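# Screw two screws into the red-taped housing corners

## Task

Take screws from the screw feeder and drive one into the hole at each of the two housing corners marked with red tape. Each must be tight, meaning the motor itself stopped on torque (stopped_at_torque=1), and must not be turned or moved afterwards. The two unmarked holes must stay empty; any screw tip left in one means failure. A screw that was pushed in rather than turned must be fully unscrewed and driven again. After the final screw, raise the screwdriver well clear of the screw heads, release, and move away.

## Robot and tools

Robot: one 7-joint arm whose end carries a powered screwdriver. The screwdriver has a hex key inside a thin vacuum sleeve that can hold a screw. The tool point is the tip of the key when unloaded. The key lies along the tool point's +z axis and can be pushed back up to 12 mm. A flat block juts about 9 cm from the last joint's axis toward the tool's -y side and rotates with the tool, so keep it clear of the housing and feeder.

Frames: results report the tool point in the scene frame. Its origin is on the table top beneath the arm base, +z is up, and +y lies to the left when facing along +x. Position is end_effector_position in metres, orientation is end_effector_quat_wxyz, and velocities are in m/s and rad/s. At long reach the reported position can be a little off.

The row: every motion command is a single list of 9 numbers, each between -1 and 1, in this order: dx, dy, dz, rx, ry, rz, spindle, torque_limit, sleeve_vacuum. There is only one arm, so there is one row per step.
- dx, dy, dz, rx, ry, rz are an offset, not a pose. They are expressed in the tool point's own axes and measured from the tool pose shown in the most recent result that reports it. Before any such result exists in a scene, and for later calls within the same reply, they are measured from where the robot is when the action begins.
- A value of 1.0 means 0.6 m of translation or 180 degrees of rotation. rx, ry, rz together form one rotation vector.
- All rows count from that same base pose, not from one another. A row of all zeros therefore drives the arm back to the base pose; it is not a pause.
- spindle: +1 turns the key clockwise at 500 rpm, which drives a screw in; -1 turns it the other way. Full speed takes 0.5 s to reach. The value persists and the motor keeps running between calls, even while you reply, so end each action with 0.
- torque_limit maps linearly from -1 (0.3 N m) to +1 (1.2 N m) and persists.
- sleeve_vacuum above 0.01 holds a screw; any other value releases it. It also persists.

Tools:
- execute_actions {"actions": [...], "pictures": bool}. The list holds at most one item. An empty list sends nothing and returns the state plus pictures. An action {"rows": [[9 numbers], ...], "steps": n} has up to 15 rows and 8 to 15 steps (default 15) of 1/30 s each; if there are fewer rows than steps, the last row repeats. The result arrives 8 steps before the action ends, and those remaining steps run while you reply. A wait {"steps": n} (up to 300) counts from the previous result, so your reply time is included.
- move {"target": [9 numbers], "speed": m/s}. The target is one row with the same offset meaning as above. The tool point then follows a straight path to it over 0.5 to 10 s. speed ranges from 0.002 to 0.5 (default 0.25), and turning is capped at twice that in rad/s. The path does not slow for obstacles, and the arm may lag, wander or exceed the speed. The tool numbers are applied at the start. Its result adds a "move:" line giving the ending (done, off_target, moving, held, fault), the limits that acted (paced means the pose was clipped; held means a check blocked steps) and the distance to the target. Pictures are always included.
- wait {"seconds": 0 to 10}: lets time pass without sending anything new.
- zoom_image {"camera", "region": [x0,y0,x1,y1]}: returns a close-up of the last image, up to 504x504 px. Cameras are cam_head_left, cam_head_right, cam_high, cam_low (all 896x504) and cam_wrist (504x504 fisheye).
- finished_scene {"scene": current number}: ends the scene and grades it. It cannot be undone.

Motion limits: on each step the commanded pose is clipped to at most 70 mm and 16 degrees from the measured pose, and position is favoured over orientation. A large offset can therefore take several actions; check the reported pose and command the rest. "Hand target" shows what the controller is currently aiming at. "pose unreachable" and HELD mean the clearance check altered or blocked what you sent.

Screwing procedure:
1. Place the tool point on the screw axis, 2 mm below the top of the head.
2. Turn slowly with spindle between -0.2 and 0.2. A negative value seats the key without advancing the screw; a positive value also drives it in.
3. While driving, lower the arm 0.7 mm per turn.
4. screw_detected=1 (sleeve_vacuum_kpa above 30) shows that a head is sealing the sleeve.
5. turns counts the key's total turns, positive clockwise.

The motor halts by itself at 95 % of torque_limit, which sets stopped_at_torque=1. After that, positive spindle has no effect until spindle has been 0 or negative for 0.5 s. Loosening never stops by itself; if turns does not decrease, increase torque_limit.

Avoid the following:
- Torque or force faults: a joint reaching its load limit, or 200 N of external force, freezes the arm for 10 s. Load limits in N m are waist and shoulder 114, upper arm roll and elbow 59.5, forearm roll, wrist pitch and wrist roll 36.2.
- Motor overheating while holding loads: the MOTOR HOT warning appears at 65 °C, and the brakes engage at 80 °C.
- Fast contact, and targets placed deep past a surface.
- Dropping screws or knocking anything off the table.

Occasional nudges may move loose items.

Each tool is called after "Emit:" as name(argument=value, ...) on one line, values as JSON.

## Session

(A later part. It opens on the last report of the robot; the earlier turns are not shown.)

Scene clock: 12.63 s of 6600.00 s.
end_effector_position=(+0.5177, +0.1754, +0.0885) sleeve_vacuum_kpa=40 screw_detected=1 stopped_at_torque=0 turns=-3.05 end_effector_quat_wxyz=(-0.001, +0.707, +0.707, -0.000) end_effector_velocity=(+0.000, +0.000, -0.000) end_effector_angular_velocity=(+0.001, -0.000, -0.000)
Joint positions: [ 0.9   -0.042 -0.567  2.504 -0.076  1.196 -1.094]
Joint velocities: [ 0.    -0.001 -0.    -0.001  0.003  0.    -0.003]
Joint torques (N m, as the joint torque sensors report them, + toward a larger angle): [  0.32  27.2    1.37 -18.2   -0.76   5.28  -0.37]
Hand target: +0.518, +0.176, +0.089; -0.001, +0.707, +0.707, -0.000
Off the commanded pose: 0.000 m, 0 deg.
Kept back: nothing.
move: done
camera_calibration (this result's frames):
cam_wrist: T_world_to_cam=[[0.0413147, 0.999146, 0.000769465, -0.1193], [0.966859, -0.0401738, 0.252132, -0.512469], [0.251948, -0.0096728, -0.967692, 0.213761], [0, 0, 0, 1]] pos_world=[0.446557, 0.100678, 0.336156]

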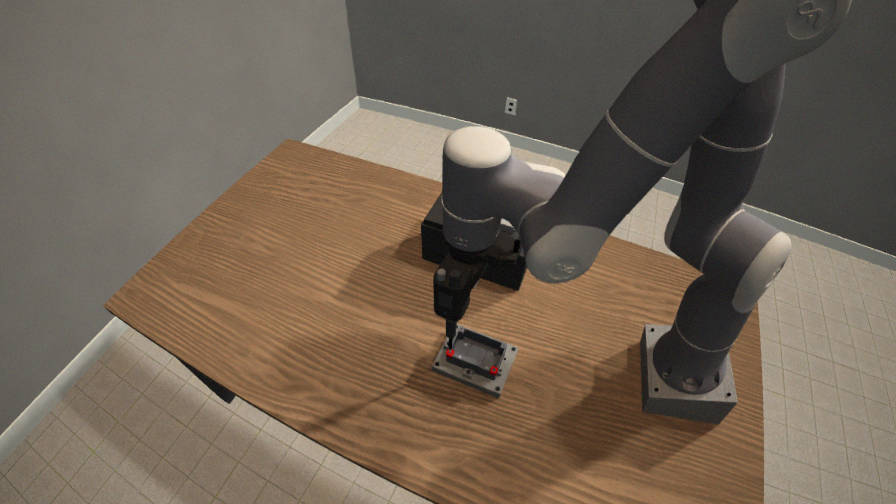

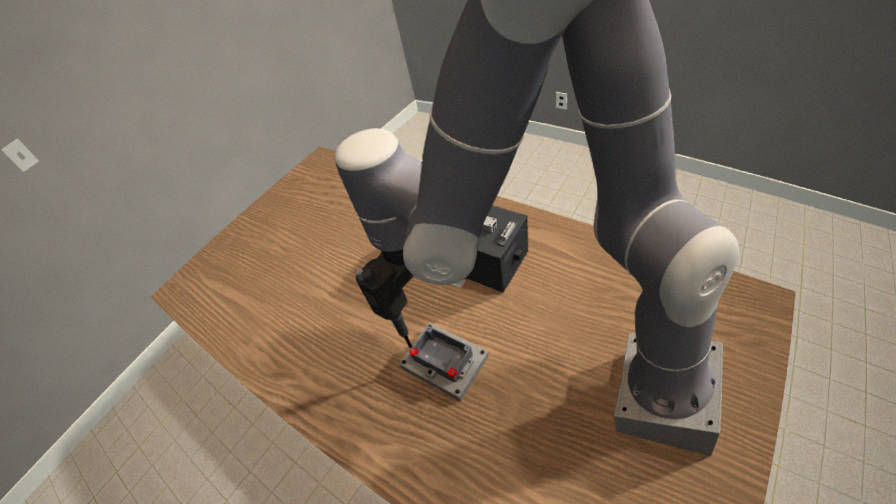

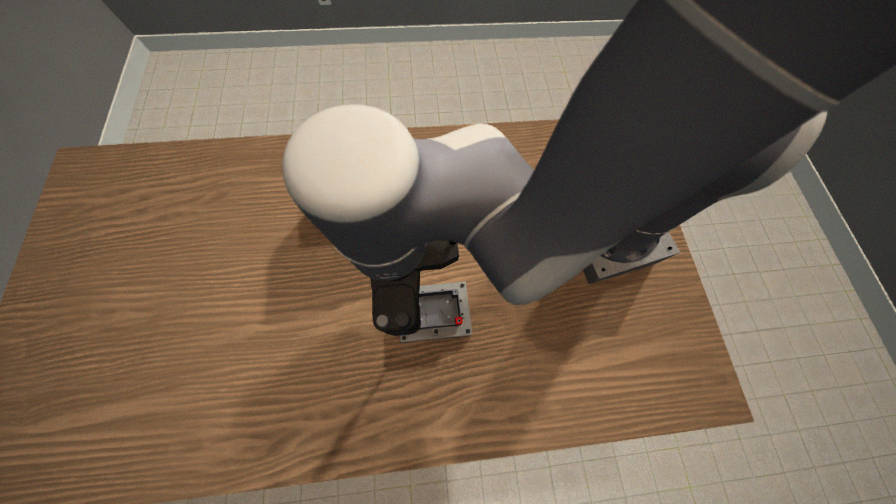

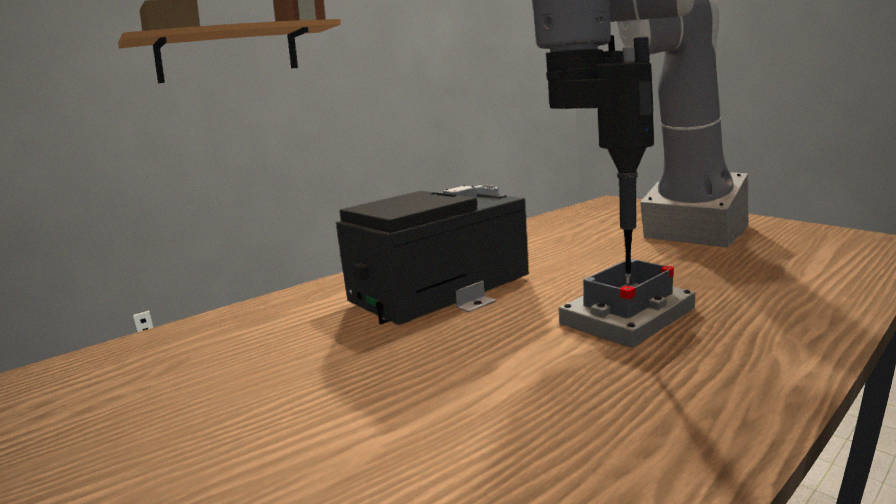

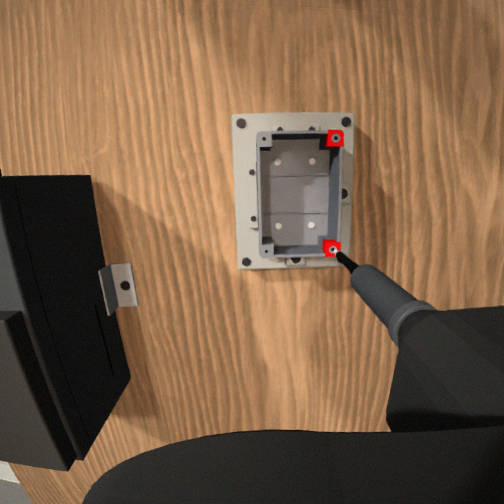

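Emit:
move(target=[0,0.0008,0.0075,0,0,0,0,0,1], speed=0.01)

Emit:
move(target=[0,0,0.024,0,0,0,0.35,0,1], speed=0.003)

Emit:
wait(seconds=1.2)

Emit:
zoom_image(camera="cam_low", region=[590, 230, 670, 310])

Scene clock: 13.70 s of 6600.00 s.
end_effector_position=(+0.5181, +0.1752, +0.0839) sleeve_vacuum_kpa=40 screw_detected=1 stopped_at_torque=0 turns=-3.05 end_effector_quat_wxyz=(-0.001, +0.707, +0.707, -0.001) end_effector_velocity=(+0.000, +0.000, -0.000) end_effector_angular_velocity=(+0.001, -0.000, +0.000)
Joint positions: [ 0.902 -0.062 -0.566  2.498 -0.051  1.207 -1.112]
Joint velocities: [ 0.    -0.    -0.    -0.     0.002  0.    -0.001]
Joint torques (N m, as the joint torque sensors report them, + toward a larger angle): [  0.49  27.16   1.5  -18.    -1.13   5.25  -0.49]
Hand target: +0.518, +0.175, +0.084; -0.001, +0.707, +0.707, -0.000
Off the commanded pose: 0.000 m, 0 deg.
Kept back: nothing.
move: done
camera_calibration (this result's frames):
cam_wrist: T_world_to_cam=[[0.0414087, 0.999142, 0.000476835, -0.119157], [0.966896, -0.0401925, 0.251987, -0.511731], [0.25179, -0.00997338, -0.967731, 0.209401], [0, 0, 0, 1]] pos_world=[0.447, 0.100575, 0.33165]

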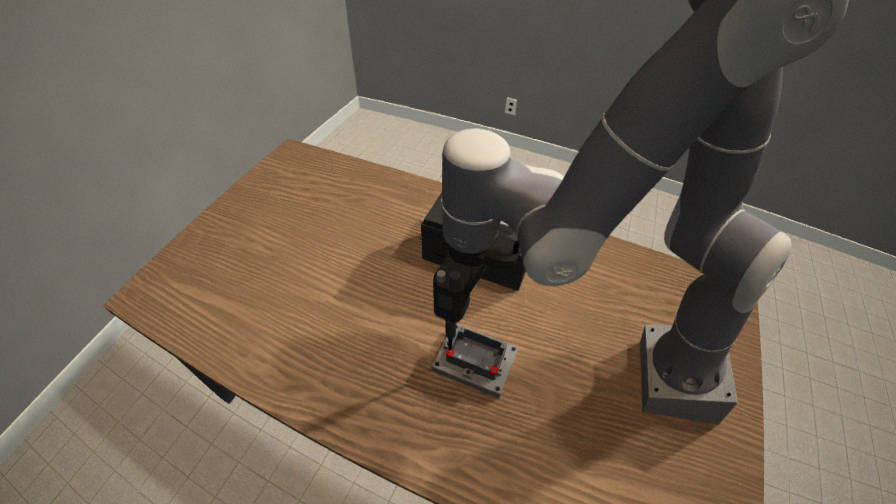

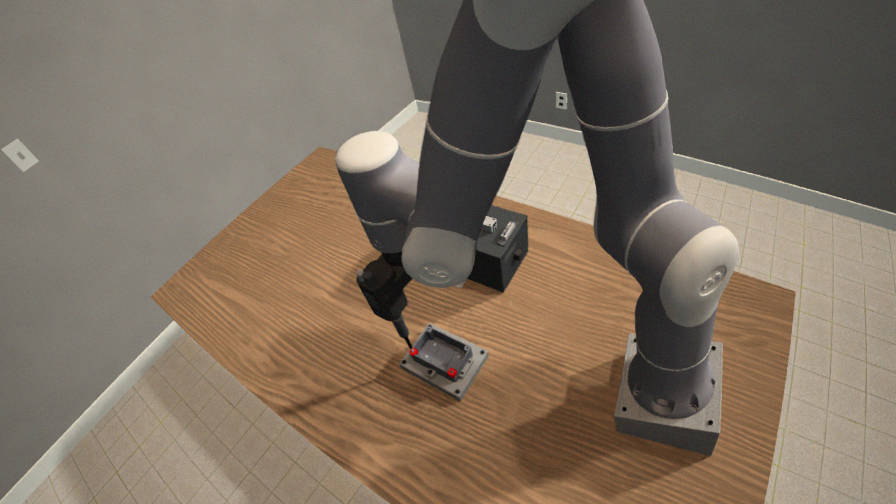

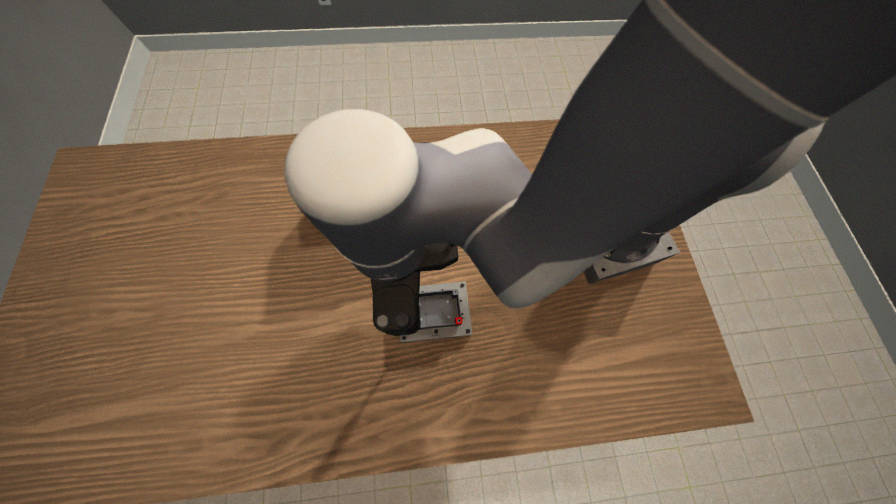

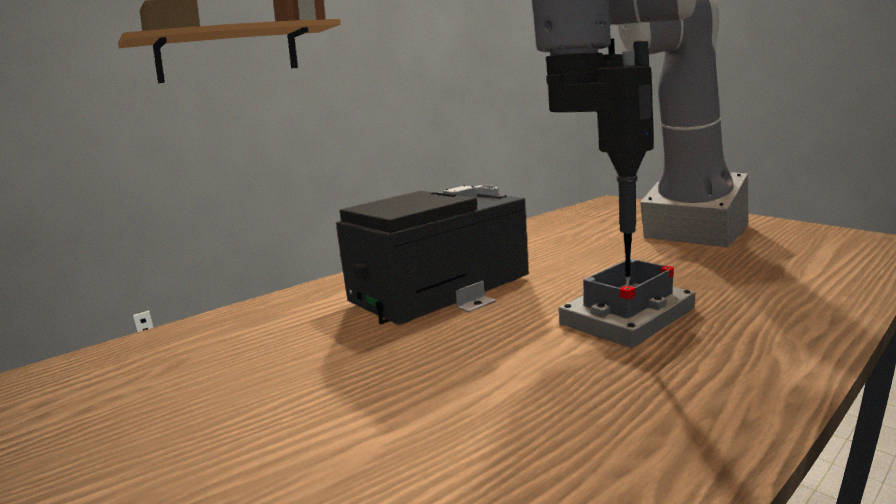

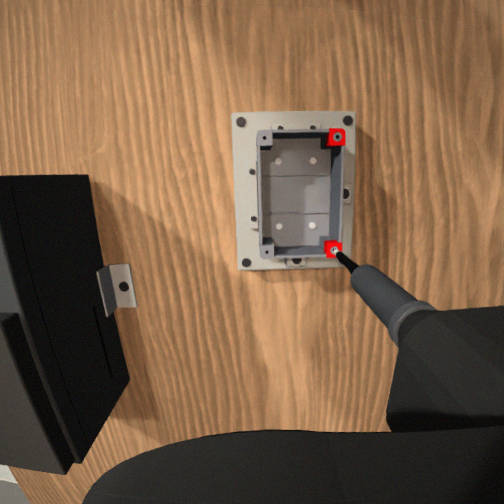

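Scene clock: 18.73 s of 6600.00 s.
end_effector_position=(+0.5180, +0.1752, +0.0696) sleeve_vacuum_kpa=40 screw_detected=1 stopped_at_torque=0 turns=11.42 end_effector_quat_wxyz=(-0.001, +0.707, +0.707, -0.001) end_effector_velocity=(+0.000, -0.000, -0.000) end_effector_angular_velocity=(+0.000, -0.000, -0.001)
Joint positions: [ 0.899 -0.125 -0.553  2.48   0.032  1.244 -1.17 ]
Joint velocities: [-0.    -0.    -0.    -0.     0.001  0.    -0.001]
Joint torques (N m, as the joint torque sensors report them, + toward a larger angle): [ -0.65  27.04   0.44 -16.19  -0.83   5.28  -0.13]
Hand target: +0.518, +0.175, +0.070; -0.001, +0.707, +0.707, -0.001
Off the commanded pose: 0.000 m, 0 deg.
Kept back: nothing.
move: done
camera_calibration (this result's frames):
cam_wrist: T_world_to_cam=[[0.0413042, 0.999147, 0.000470519, -0.11907], [0.966913, -0.0400903, 0.251935, -0.508074], [0.251739, -0.00995102, -0.967744, 0.19555], [0, 0, 0, 1]] pos_world=[0.446955, 0.100546, 0.3173]

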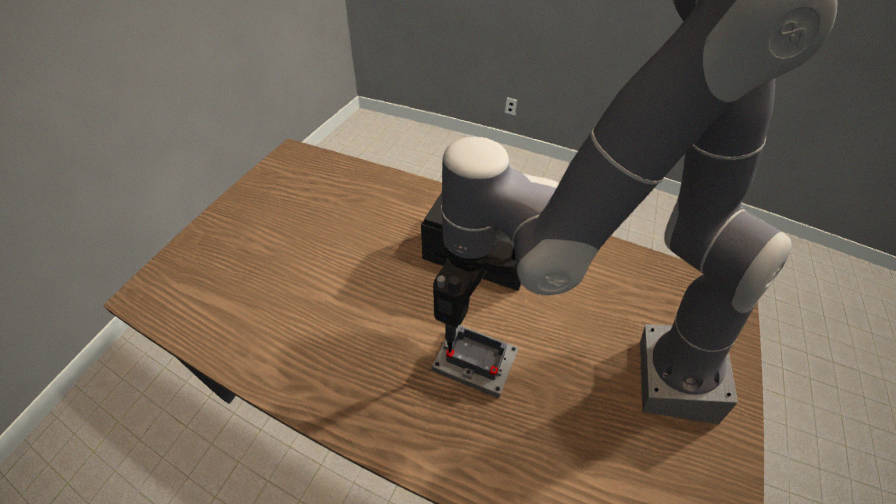

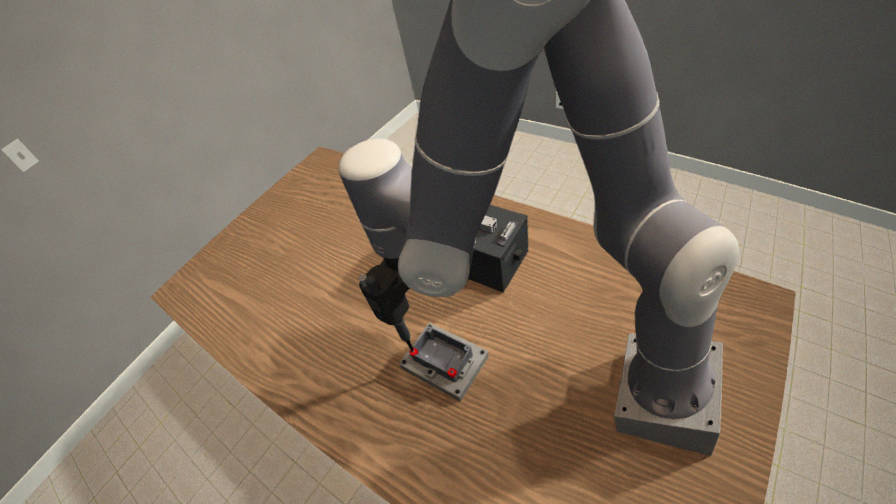

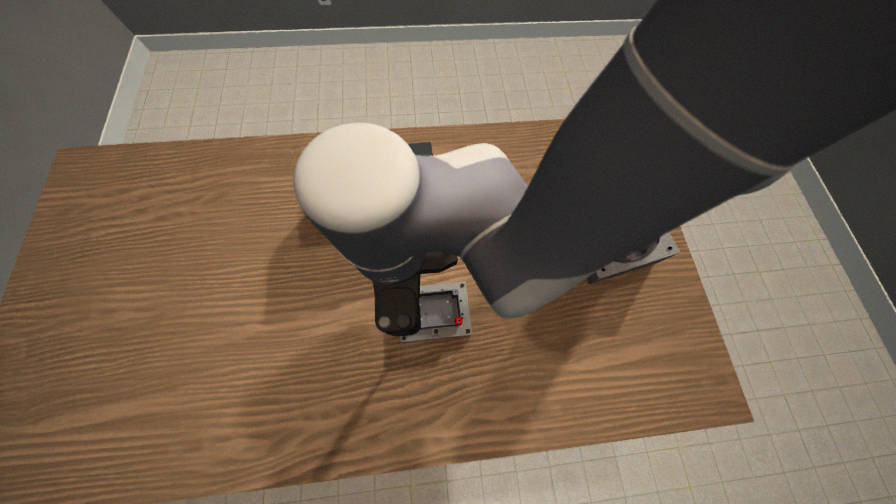

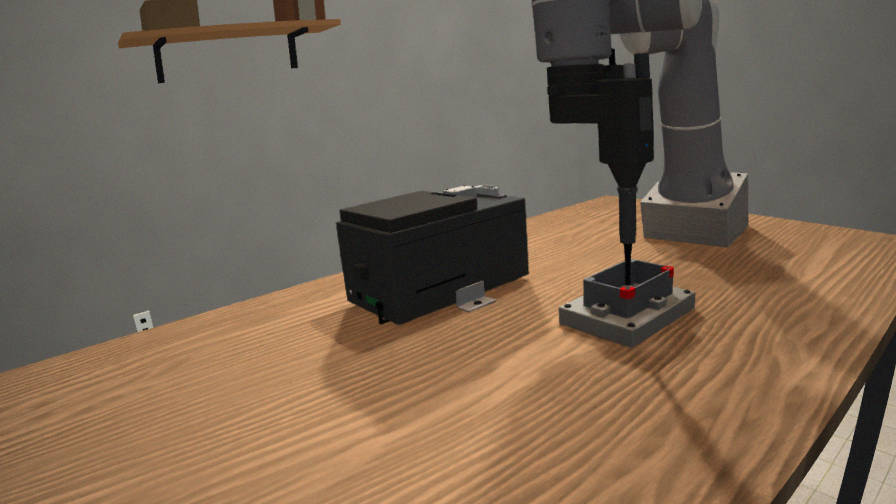

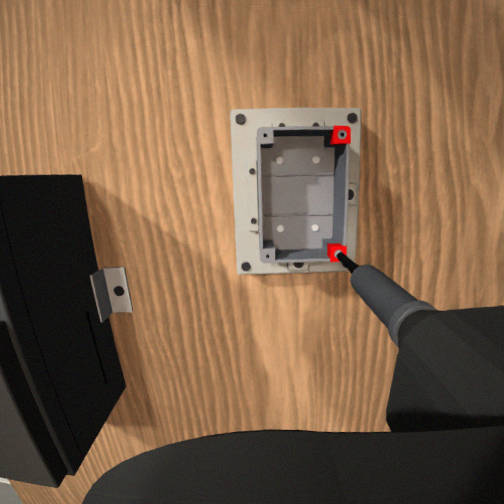

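Scene clock: 19.93 s of 6600.00 s.
end_effector_position=(+0.5180, +0.1752, +0.0695) sleeve_vacuum_kpa=40 screw_detected=1 stopped_at_torque=1 turns=14.09 end_effector_quat_wxyz=(-0.001, +0.707, +0.707, -0.001) end_effector_velocity=(-0.000, +0.000, -0.000) end_effector_angular_velocity=(+0.000, +0.000, -0.000)
Joint positions: [ 0.899 -0.126 -0.553  2.48   0.032  1.244 -1.17 ]
Joint velocities: [-0.  0.  0.  0.  0. -0.  0.]
Joint torques (N m, as the joint torque sensors report them, + toward a larger angle): [ -0.38  27.78   0.18 -16.36  -0.97   5.18   0.45]
Hand target: +0.518, +0.175, +0.070; -0.001, +0.707, +0.707, -0.001
Off the commanded pose: 0.000 m, 0 deg.
Kept back: nothing.
Steps of this call (steps 1 to 36: nothing new was sent). Readings (end_effector_position | what the end effector reports):
1: (+0.5180, +0.1752, +0.0696) | sleeve_vacuum_kpa=40 screw_detected=1 stopped_at_torque=0 turns=11.51
2: (+0.5180, +0.1752, +0.0696) | sleeve_vacuum_kpa=40 screw_detected=1 stopped_at_torque=0 turns=11.61
4: (+0.5180, +0.1752, +0.0696) | sleeve_vacuum_kpa=40 screw_detected=1 stopped_at_torque=0 turns=11.81
8: (+0.5180, +0.1752, +0.0696) | sleeve_vacuum_kpa=40 screw_detected=1 stopped_at_torque=0 turns=12.19
36: the state above
camera_calibration (this result's frames):
cam_wrist: T_world_to_cam=[[0.0408507, 0.999165, 0.000408386, -0.118819], [0.966947, -0.0396365, 0.251877, -0.508096], [0.251683, -0.00989447, -0.967759, 0.19555], [0, 0, 0, 1]] pos_world=[0.44694, 0.100516, 0.317272]

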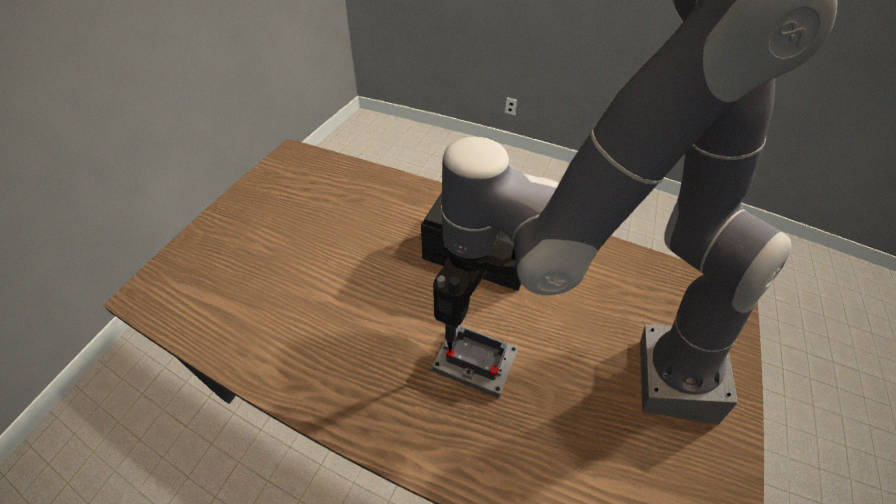

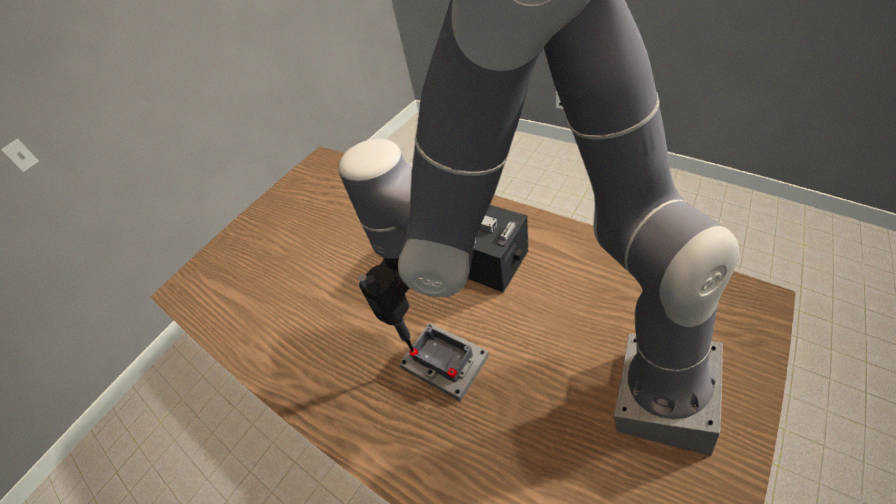

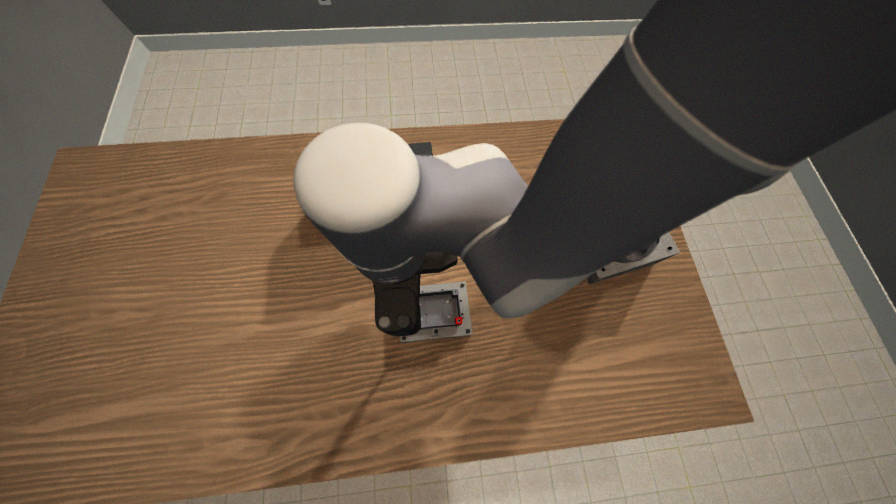

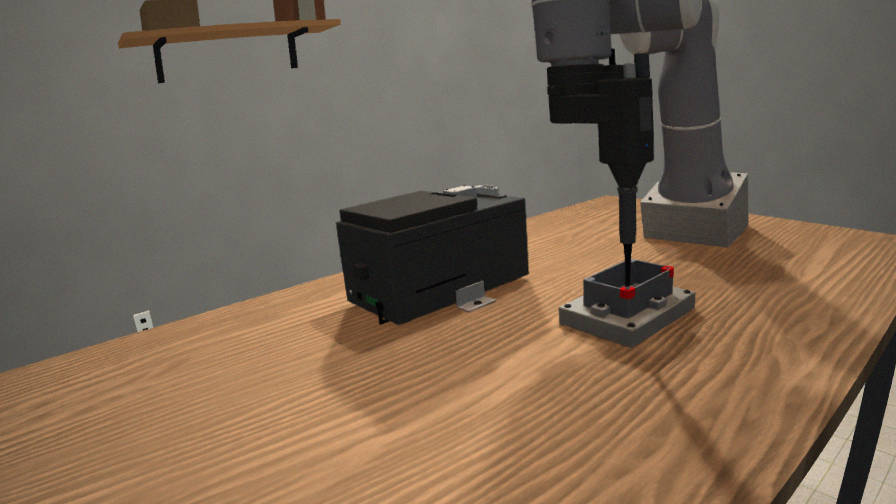

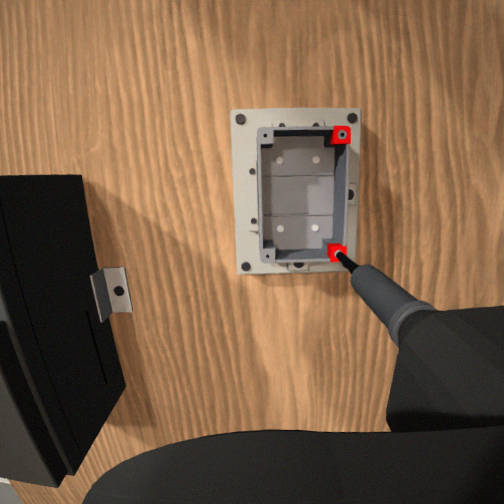

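Region (590, 230, 670, 310) of cam_low's 896x504 image, scaled by 6.300, with more detail than that image has.

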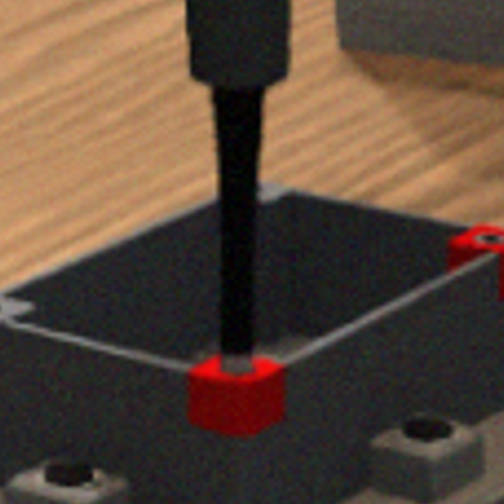

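Emit:
move(target=[0,0,-0.22,0,0,0,0,0,0], speed=0.15)

Scene clock: 21.97 s of 6600.00 s.
end_effector_position=(+0.5184, +0.1751, +0.2017) sleeve_vacuum_kpa=0 screw_detected=0 stopped_at_torque=1 turns=14.09 end_effector_quat_wxyz=(-0.001, +0.707, +0.708, -0.000) end_effector_velocity=(-0.001, -0.000, -0.000) end_effector_angular_velocity=(-0.001, +0.001, +0.000)
Joint positions: [ 0.85   0.338 -0.47   2.454 -0.304  0.785 -0.919]
Joint velocities: [-0.     0.     0.001  0.     0.    -0.002  0.   ]
Joint torques (N m, as the joint torque sensors report them, + toward a larger angle): [ -1.96  21.28   6.1  -27.46  -3.62   4.74   0.37]
Hand target: +0.518, +0.175, +0.202; -0.001, +0.707, +0.708, -0.000
Off the commanded pose: 0.000 m, 0 deg.
Kept back: nothing.
move: done
camera_calibration (this result's frames):
cam_wrist: T_world_to_cam=[[0.0406986, 0.999171, 0.000208002, -0.118735], [0.966822, -0.0394334, 0.252391, -0.541872], [0.25219, -0.0100708, -0.967625, 0.323041], [0, 0, 0, 1]] pos_world=[0.447258, 0.100522, 0.449371]

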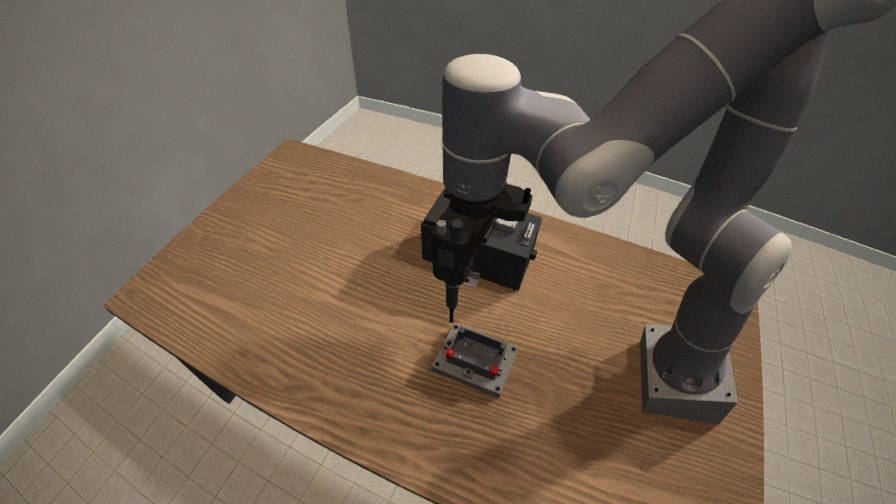

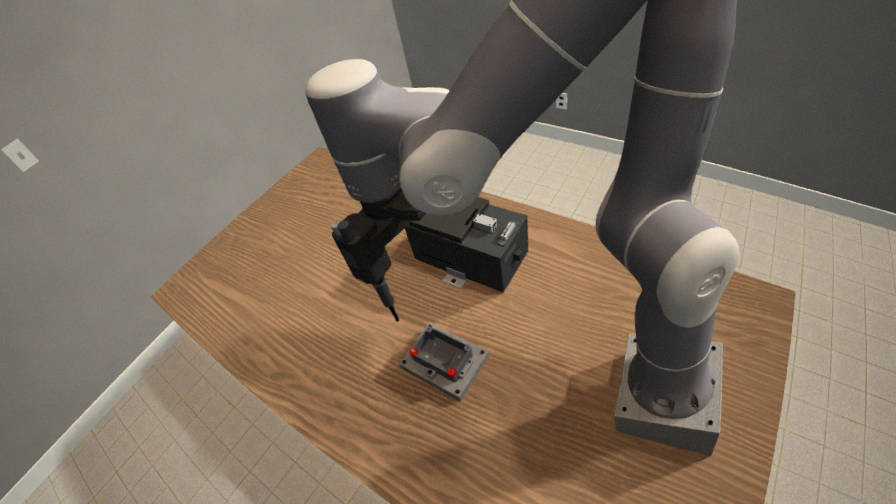

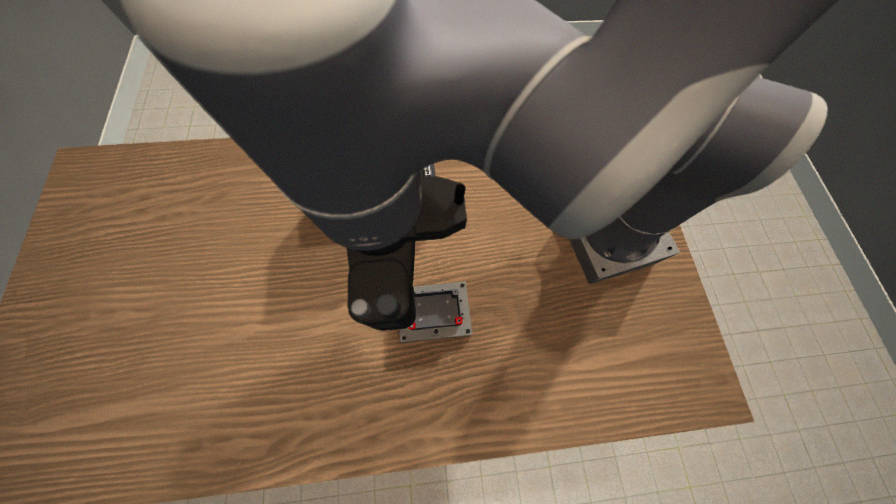

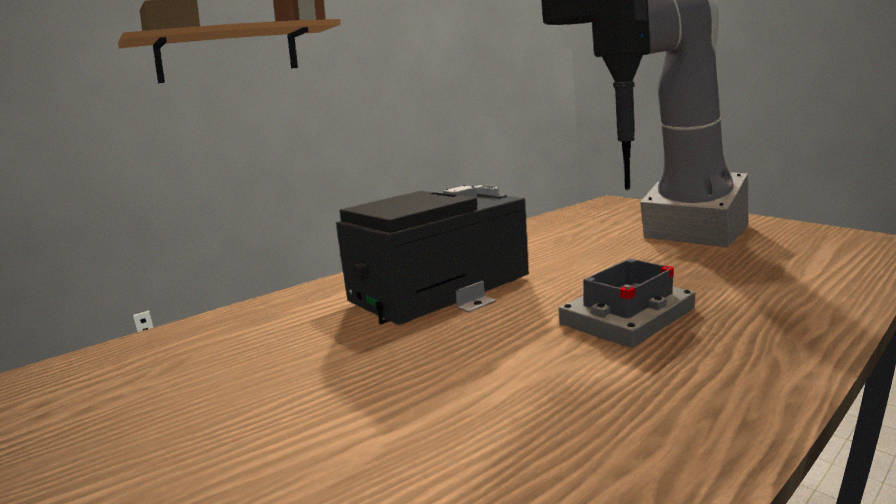

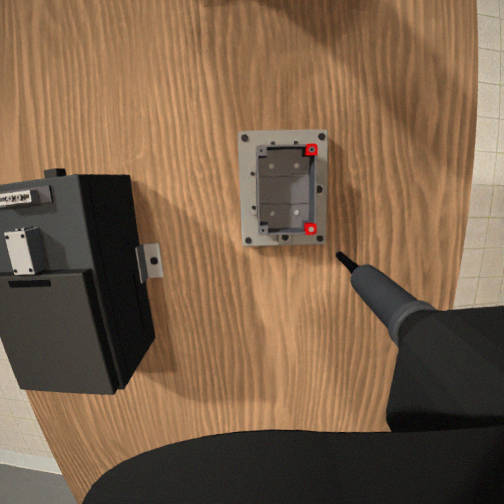

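Emit:
move(target=[-0.5817,-0.1063,0,0,0,0,0,0,0], speed=0.25)

Emit:
move(target=[0,0,0.0428,0,0,0,0,0,0], speed=0.05)

Emit:
zoom_image(camera="cam_wrist", region=[298,214,378,294])

Scene clock: 24.10 s of 6600.00 s.
end_effector_position=(+0.4554, -0.1742, +0.2022) sleeve_vacuum_kpa=0 screw_detected=0 stopped_at_torque=1 turns=14.09 end_effector_quat_wxyz=(+0.000, +0.707, +0.708, -0.001) end_effector_velocity=(-0.000, -0.000, -0.000) end_effector_angular_velocity=(+0.001, +0.001, -0.001)
Joint positions: [ 0.507  0.532 -1.009  2.495 -0.45   0.779 -1.683]
Joint velocities: [ 0.002  0.    -0.003 -0.001  0.    -0.001 -0.001]
Joint torques (N m, as the joint torque sensors report them, + toward a larger angle): [ -6.55   8.37   6.92 -25.85  -2.66   4.47  -0.14]
Hand target: +0.455, -0.174, +0.202; +0.000, +0.707, +0.708, -0.001
Off the commanded pose: 0.001 m, 0 deg.
Kept back: nothing.
move: done
camera_calibration (this result's frames):
cam_wrist: T_world_to_cam=[[0.0404357, 0.999181, -0.00137512, 0.233349], [0.966582, -0.0387677, 0.253409, -0.494862], [0.253148, -0.0115759, -0.967358, 0.335217], [0, 0, 0, 1]] pos_world=[0.384029, -0.248462, 0.449998]

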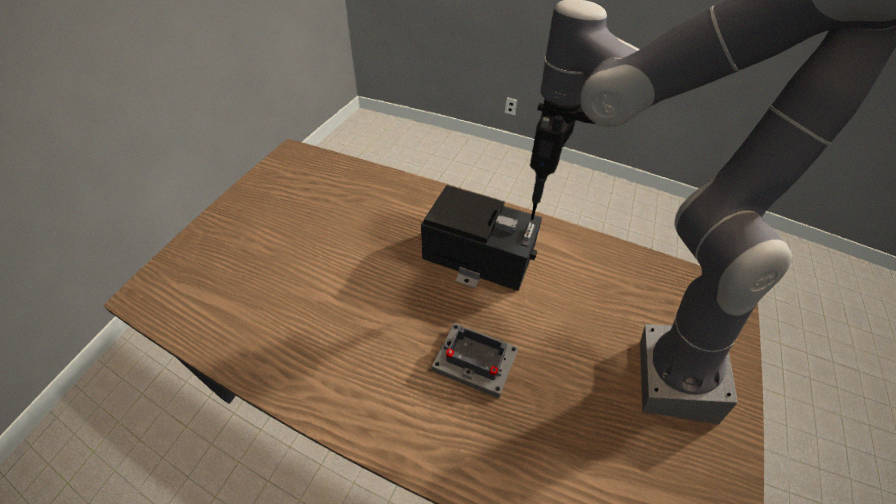

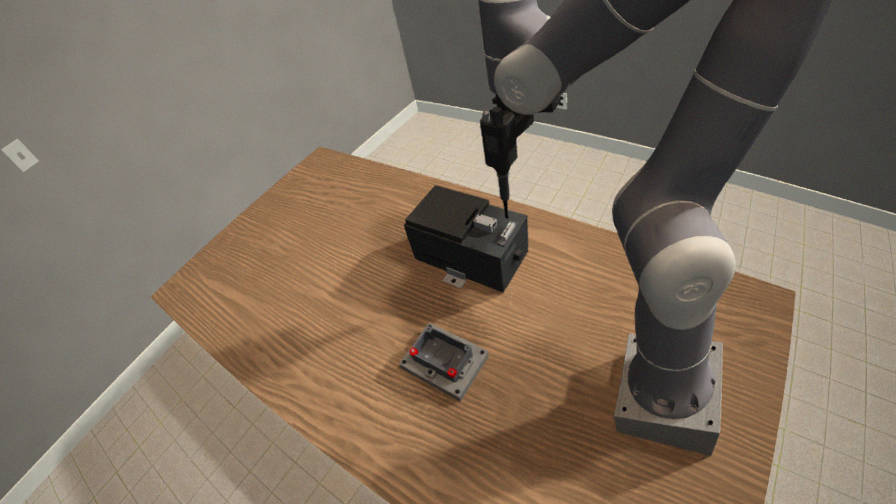

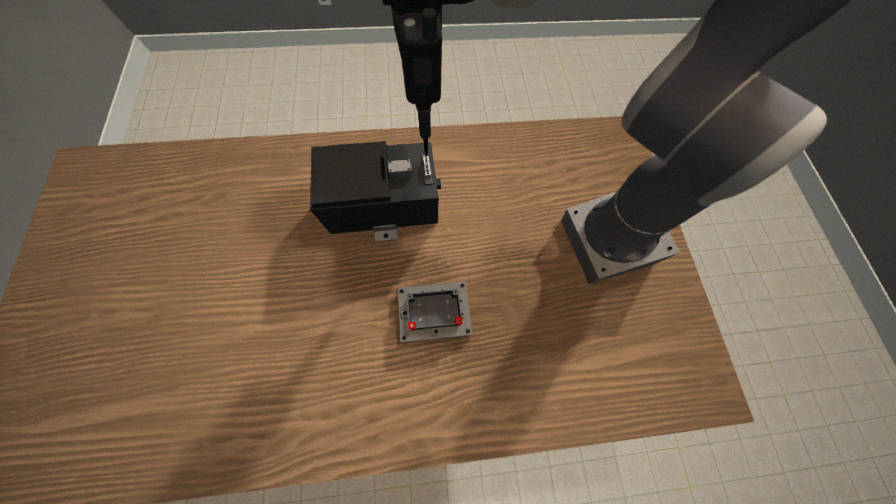

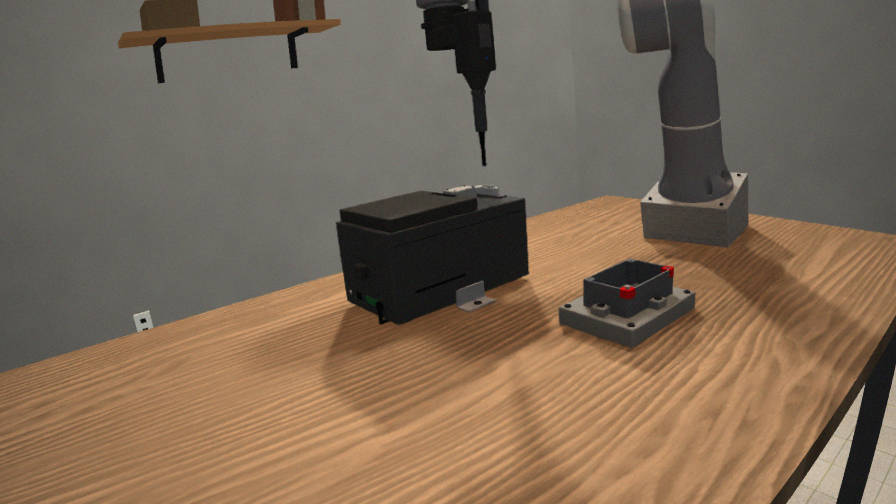

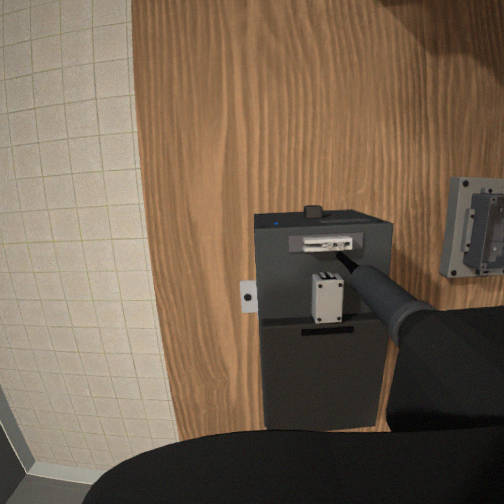

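Scene clock: 24.93 s of 6600.00 s.
end_effector_position=(+0.4554, -0.1743, +0.1766) sleeve_vacuum_kpa=0 screw_detected=0 stopped_at_torque=1 turns=14.09 end_effector_quat_wxyz=(+0.000, +0.707, +0.708, -0.001) end_effector_velocity=(-0.000, -0.000, -0.000) end_effector_angular_velocity=(+0.001, +0.000, -0.001)
Joint positions: [ 0.563  0.471 -1.101  2.526 -0.445  0.88  -1.705]
Joint velocities: [ 0.001  0.    -0.002 -0.    -0.     0.    -0.   ]
Joint torques (N m, as the joint torque sensors report them, + toward a larger angle): [ -6.75   7.73   5.65 -23.47  -2.55   4.62  -0.33]
Hand target: +0.455, -0.174, +0.177; +0.000, +0.707, +0.708, -0.001
Off the commanded pose: 0.000 m, 0 deg.
Kept back: nothing.
move: done
camera_calibration (this result's frames):
cam_wrist: T_world_to_cam=[[0.0403568, 0.999184, -0.00146785, 0.233437], [0.966605, -0.0386688, 0.253338, -0.488337], [0.253075, -0.0116427, -0.967377, 0.310416], [0, 0, 0, 1]] pos_world=[0.384049, -0.248516, 0.424346]

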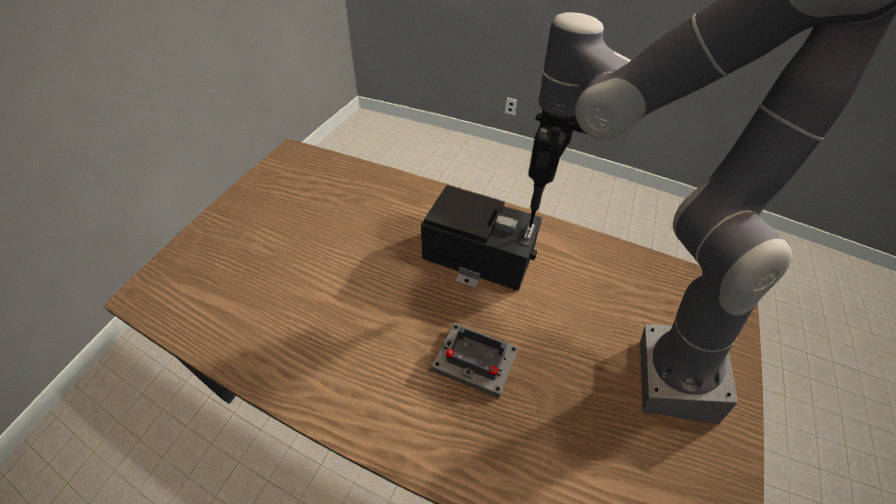

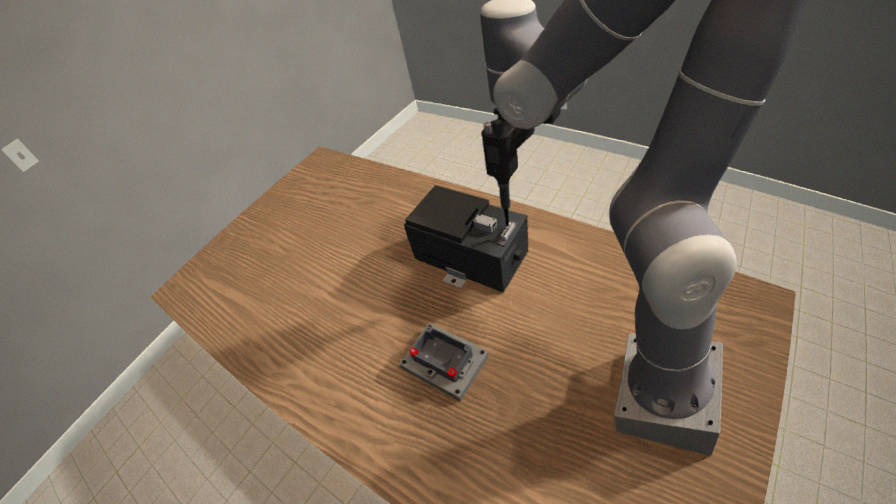

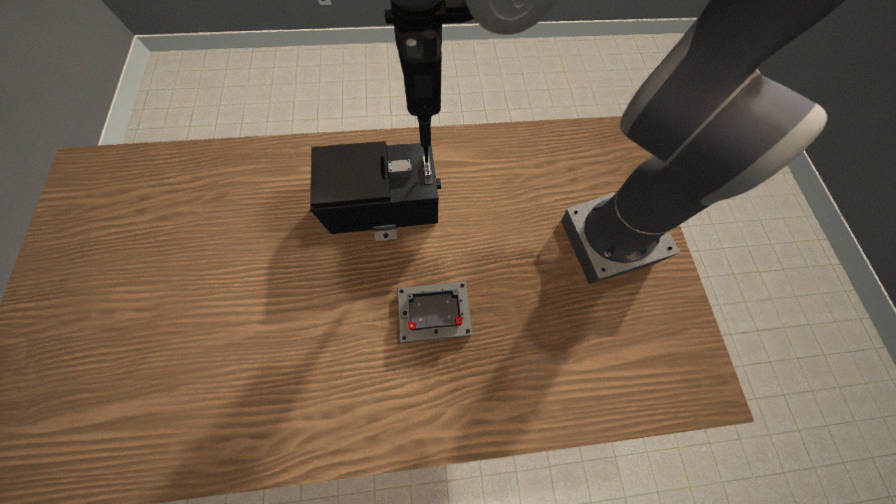

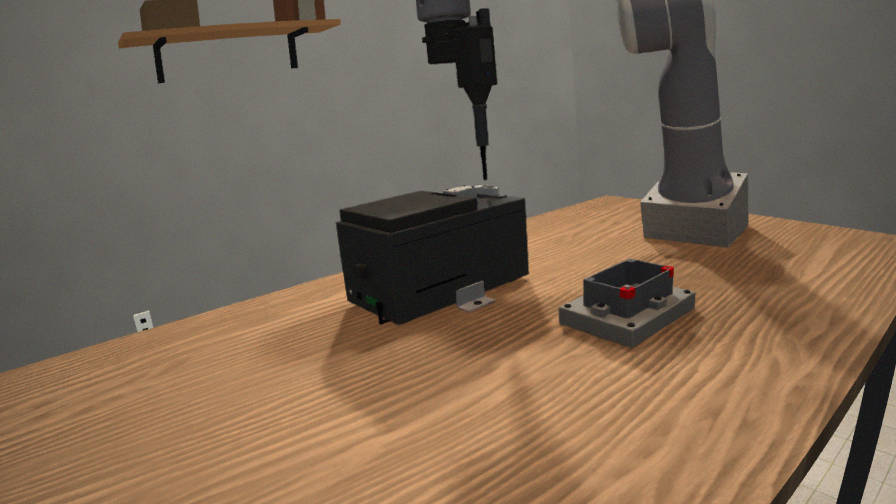

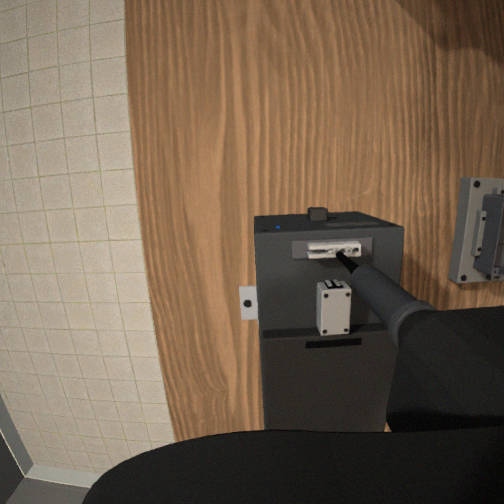

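Region (298, 214, 378, 294) of cam_wrist's 504x504 image, scaled by 6.300, with more detail than that image has.

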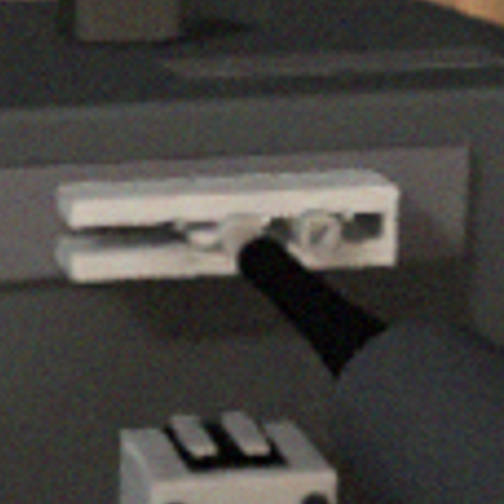

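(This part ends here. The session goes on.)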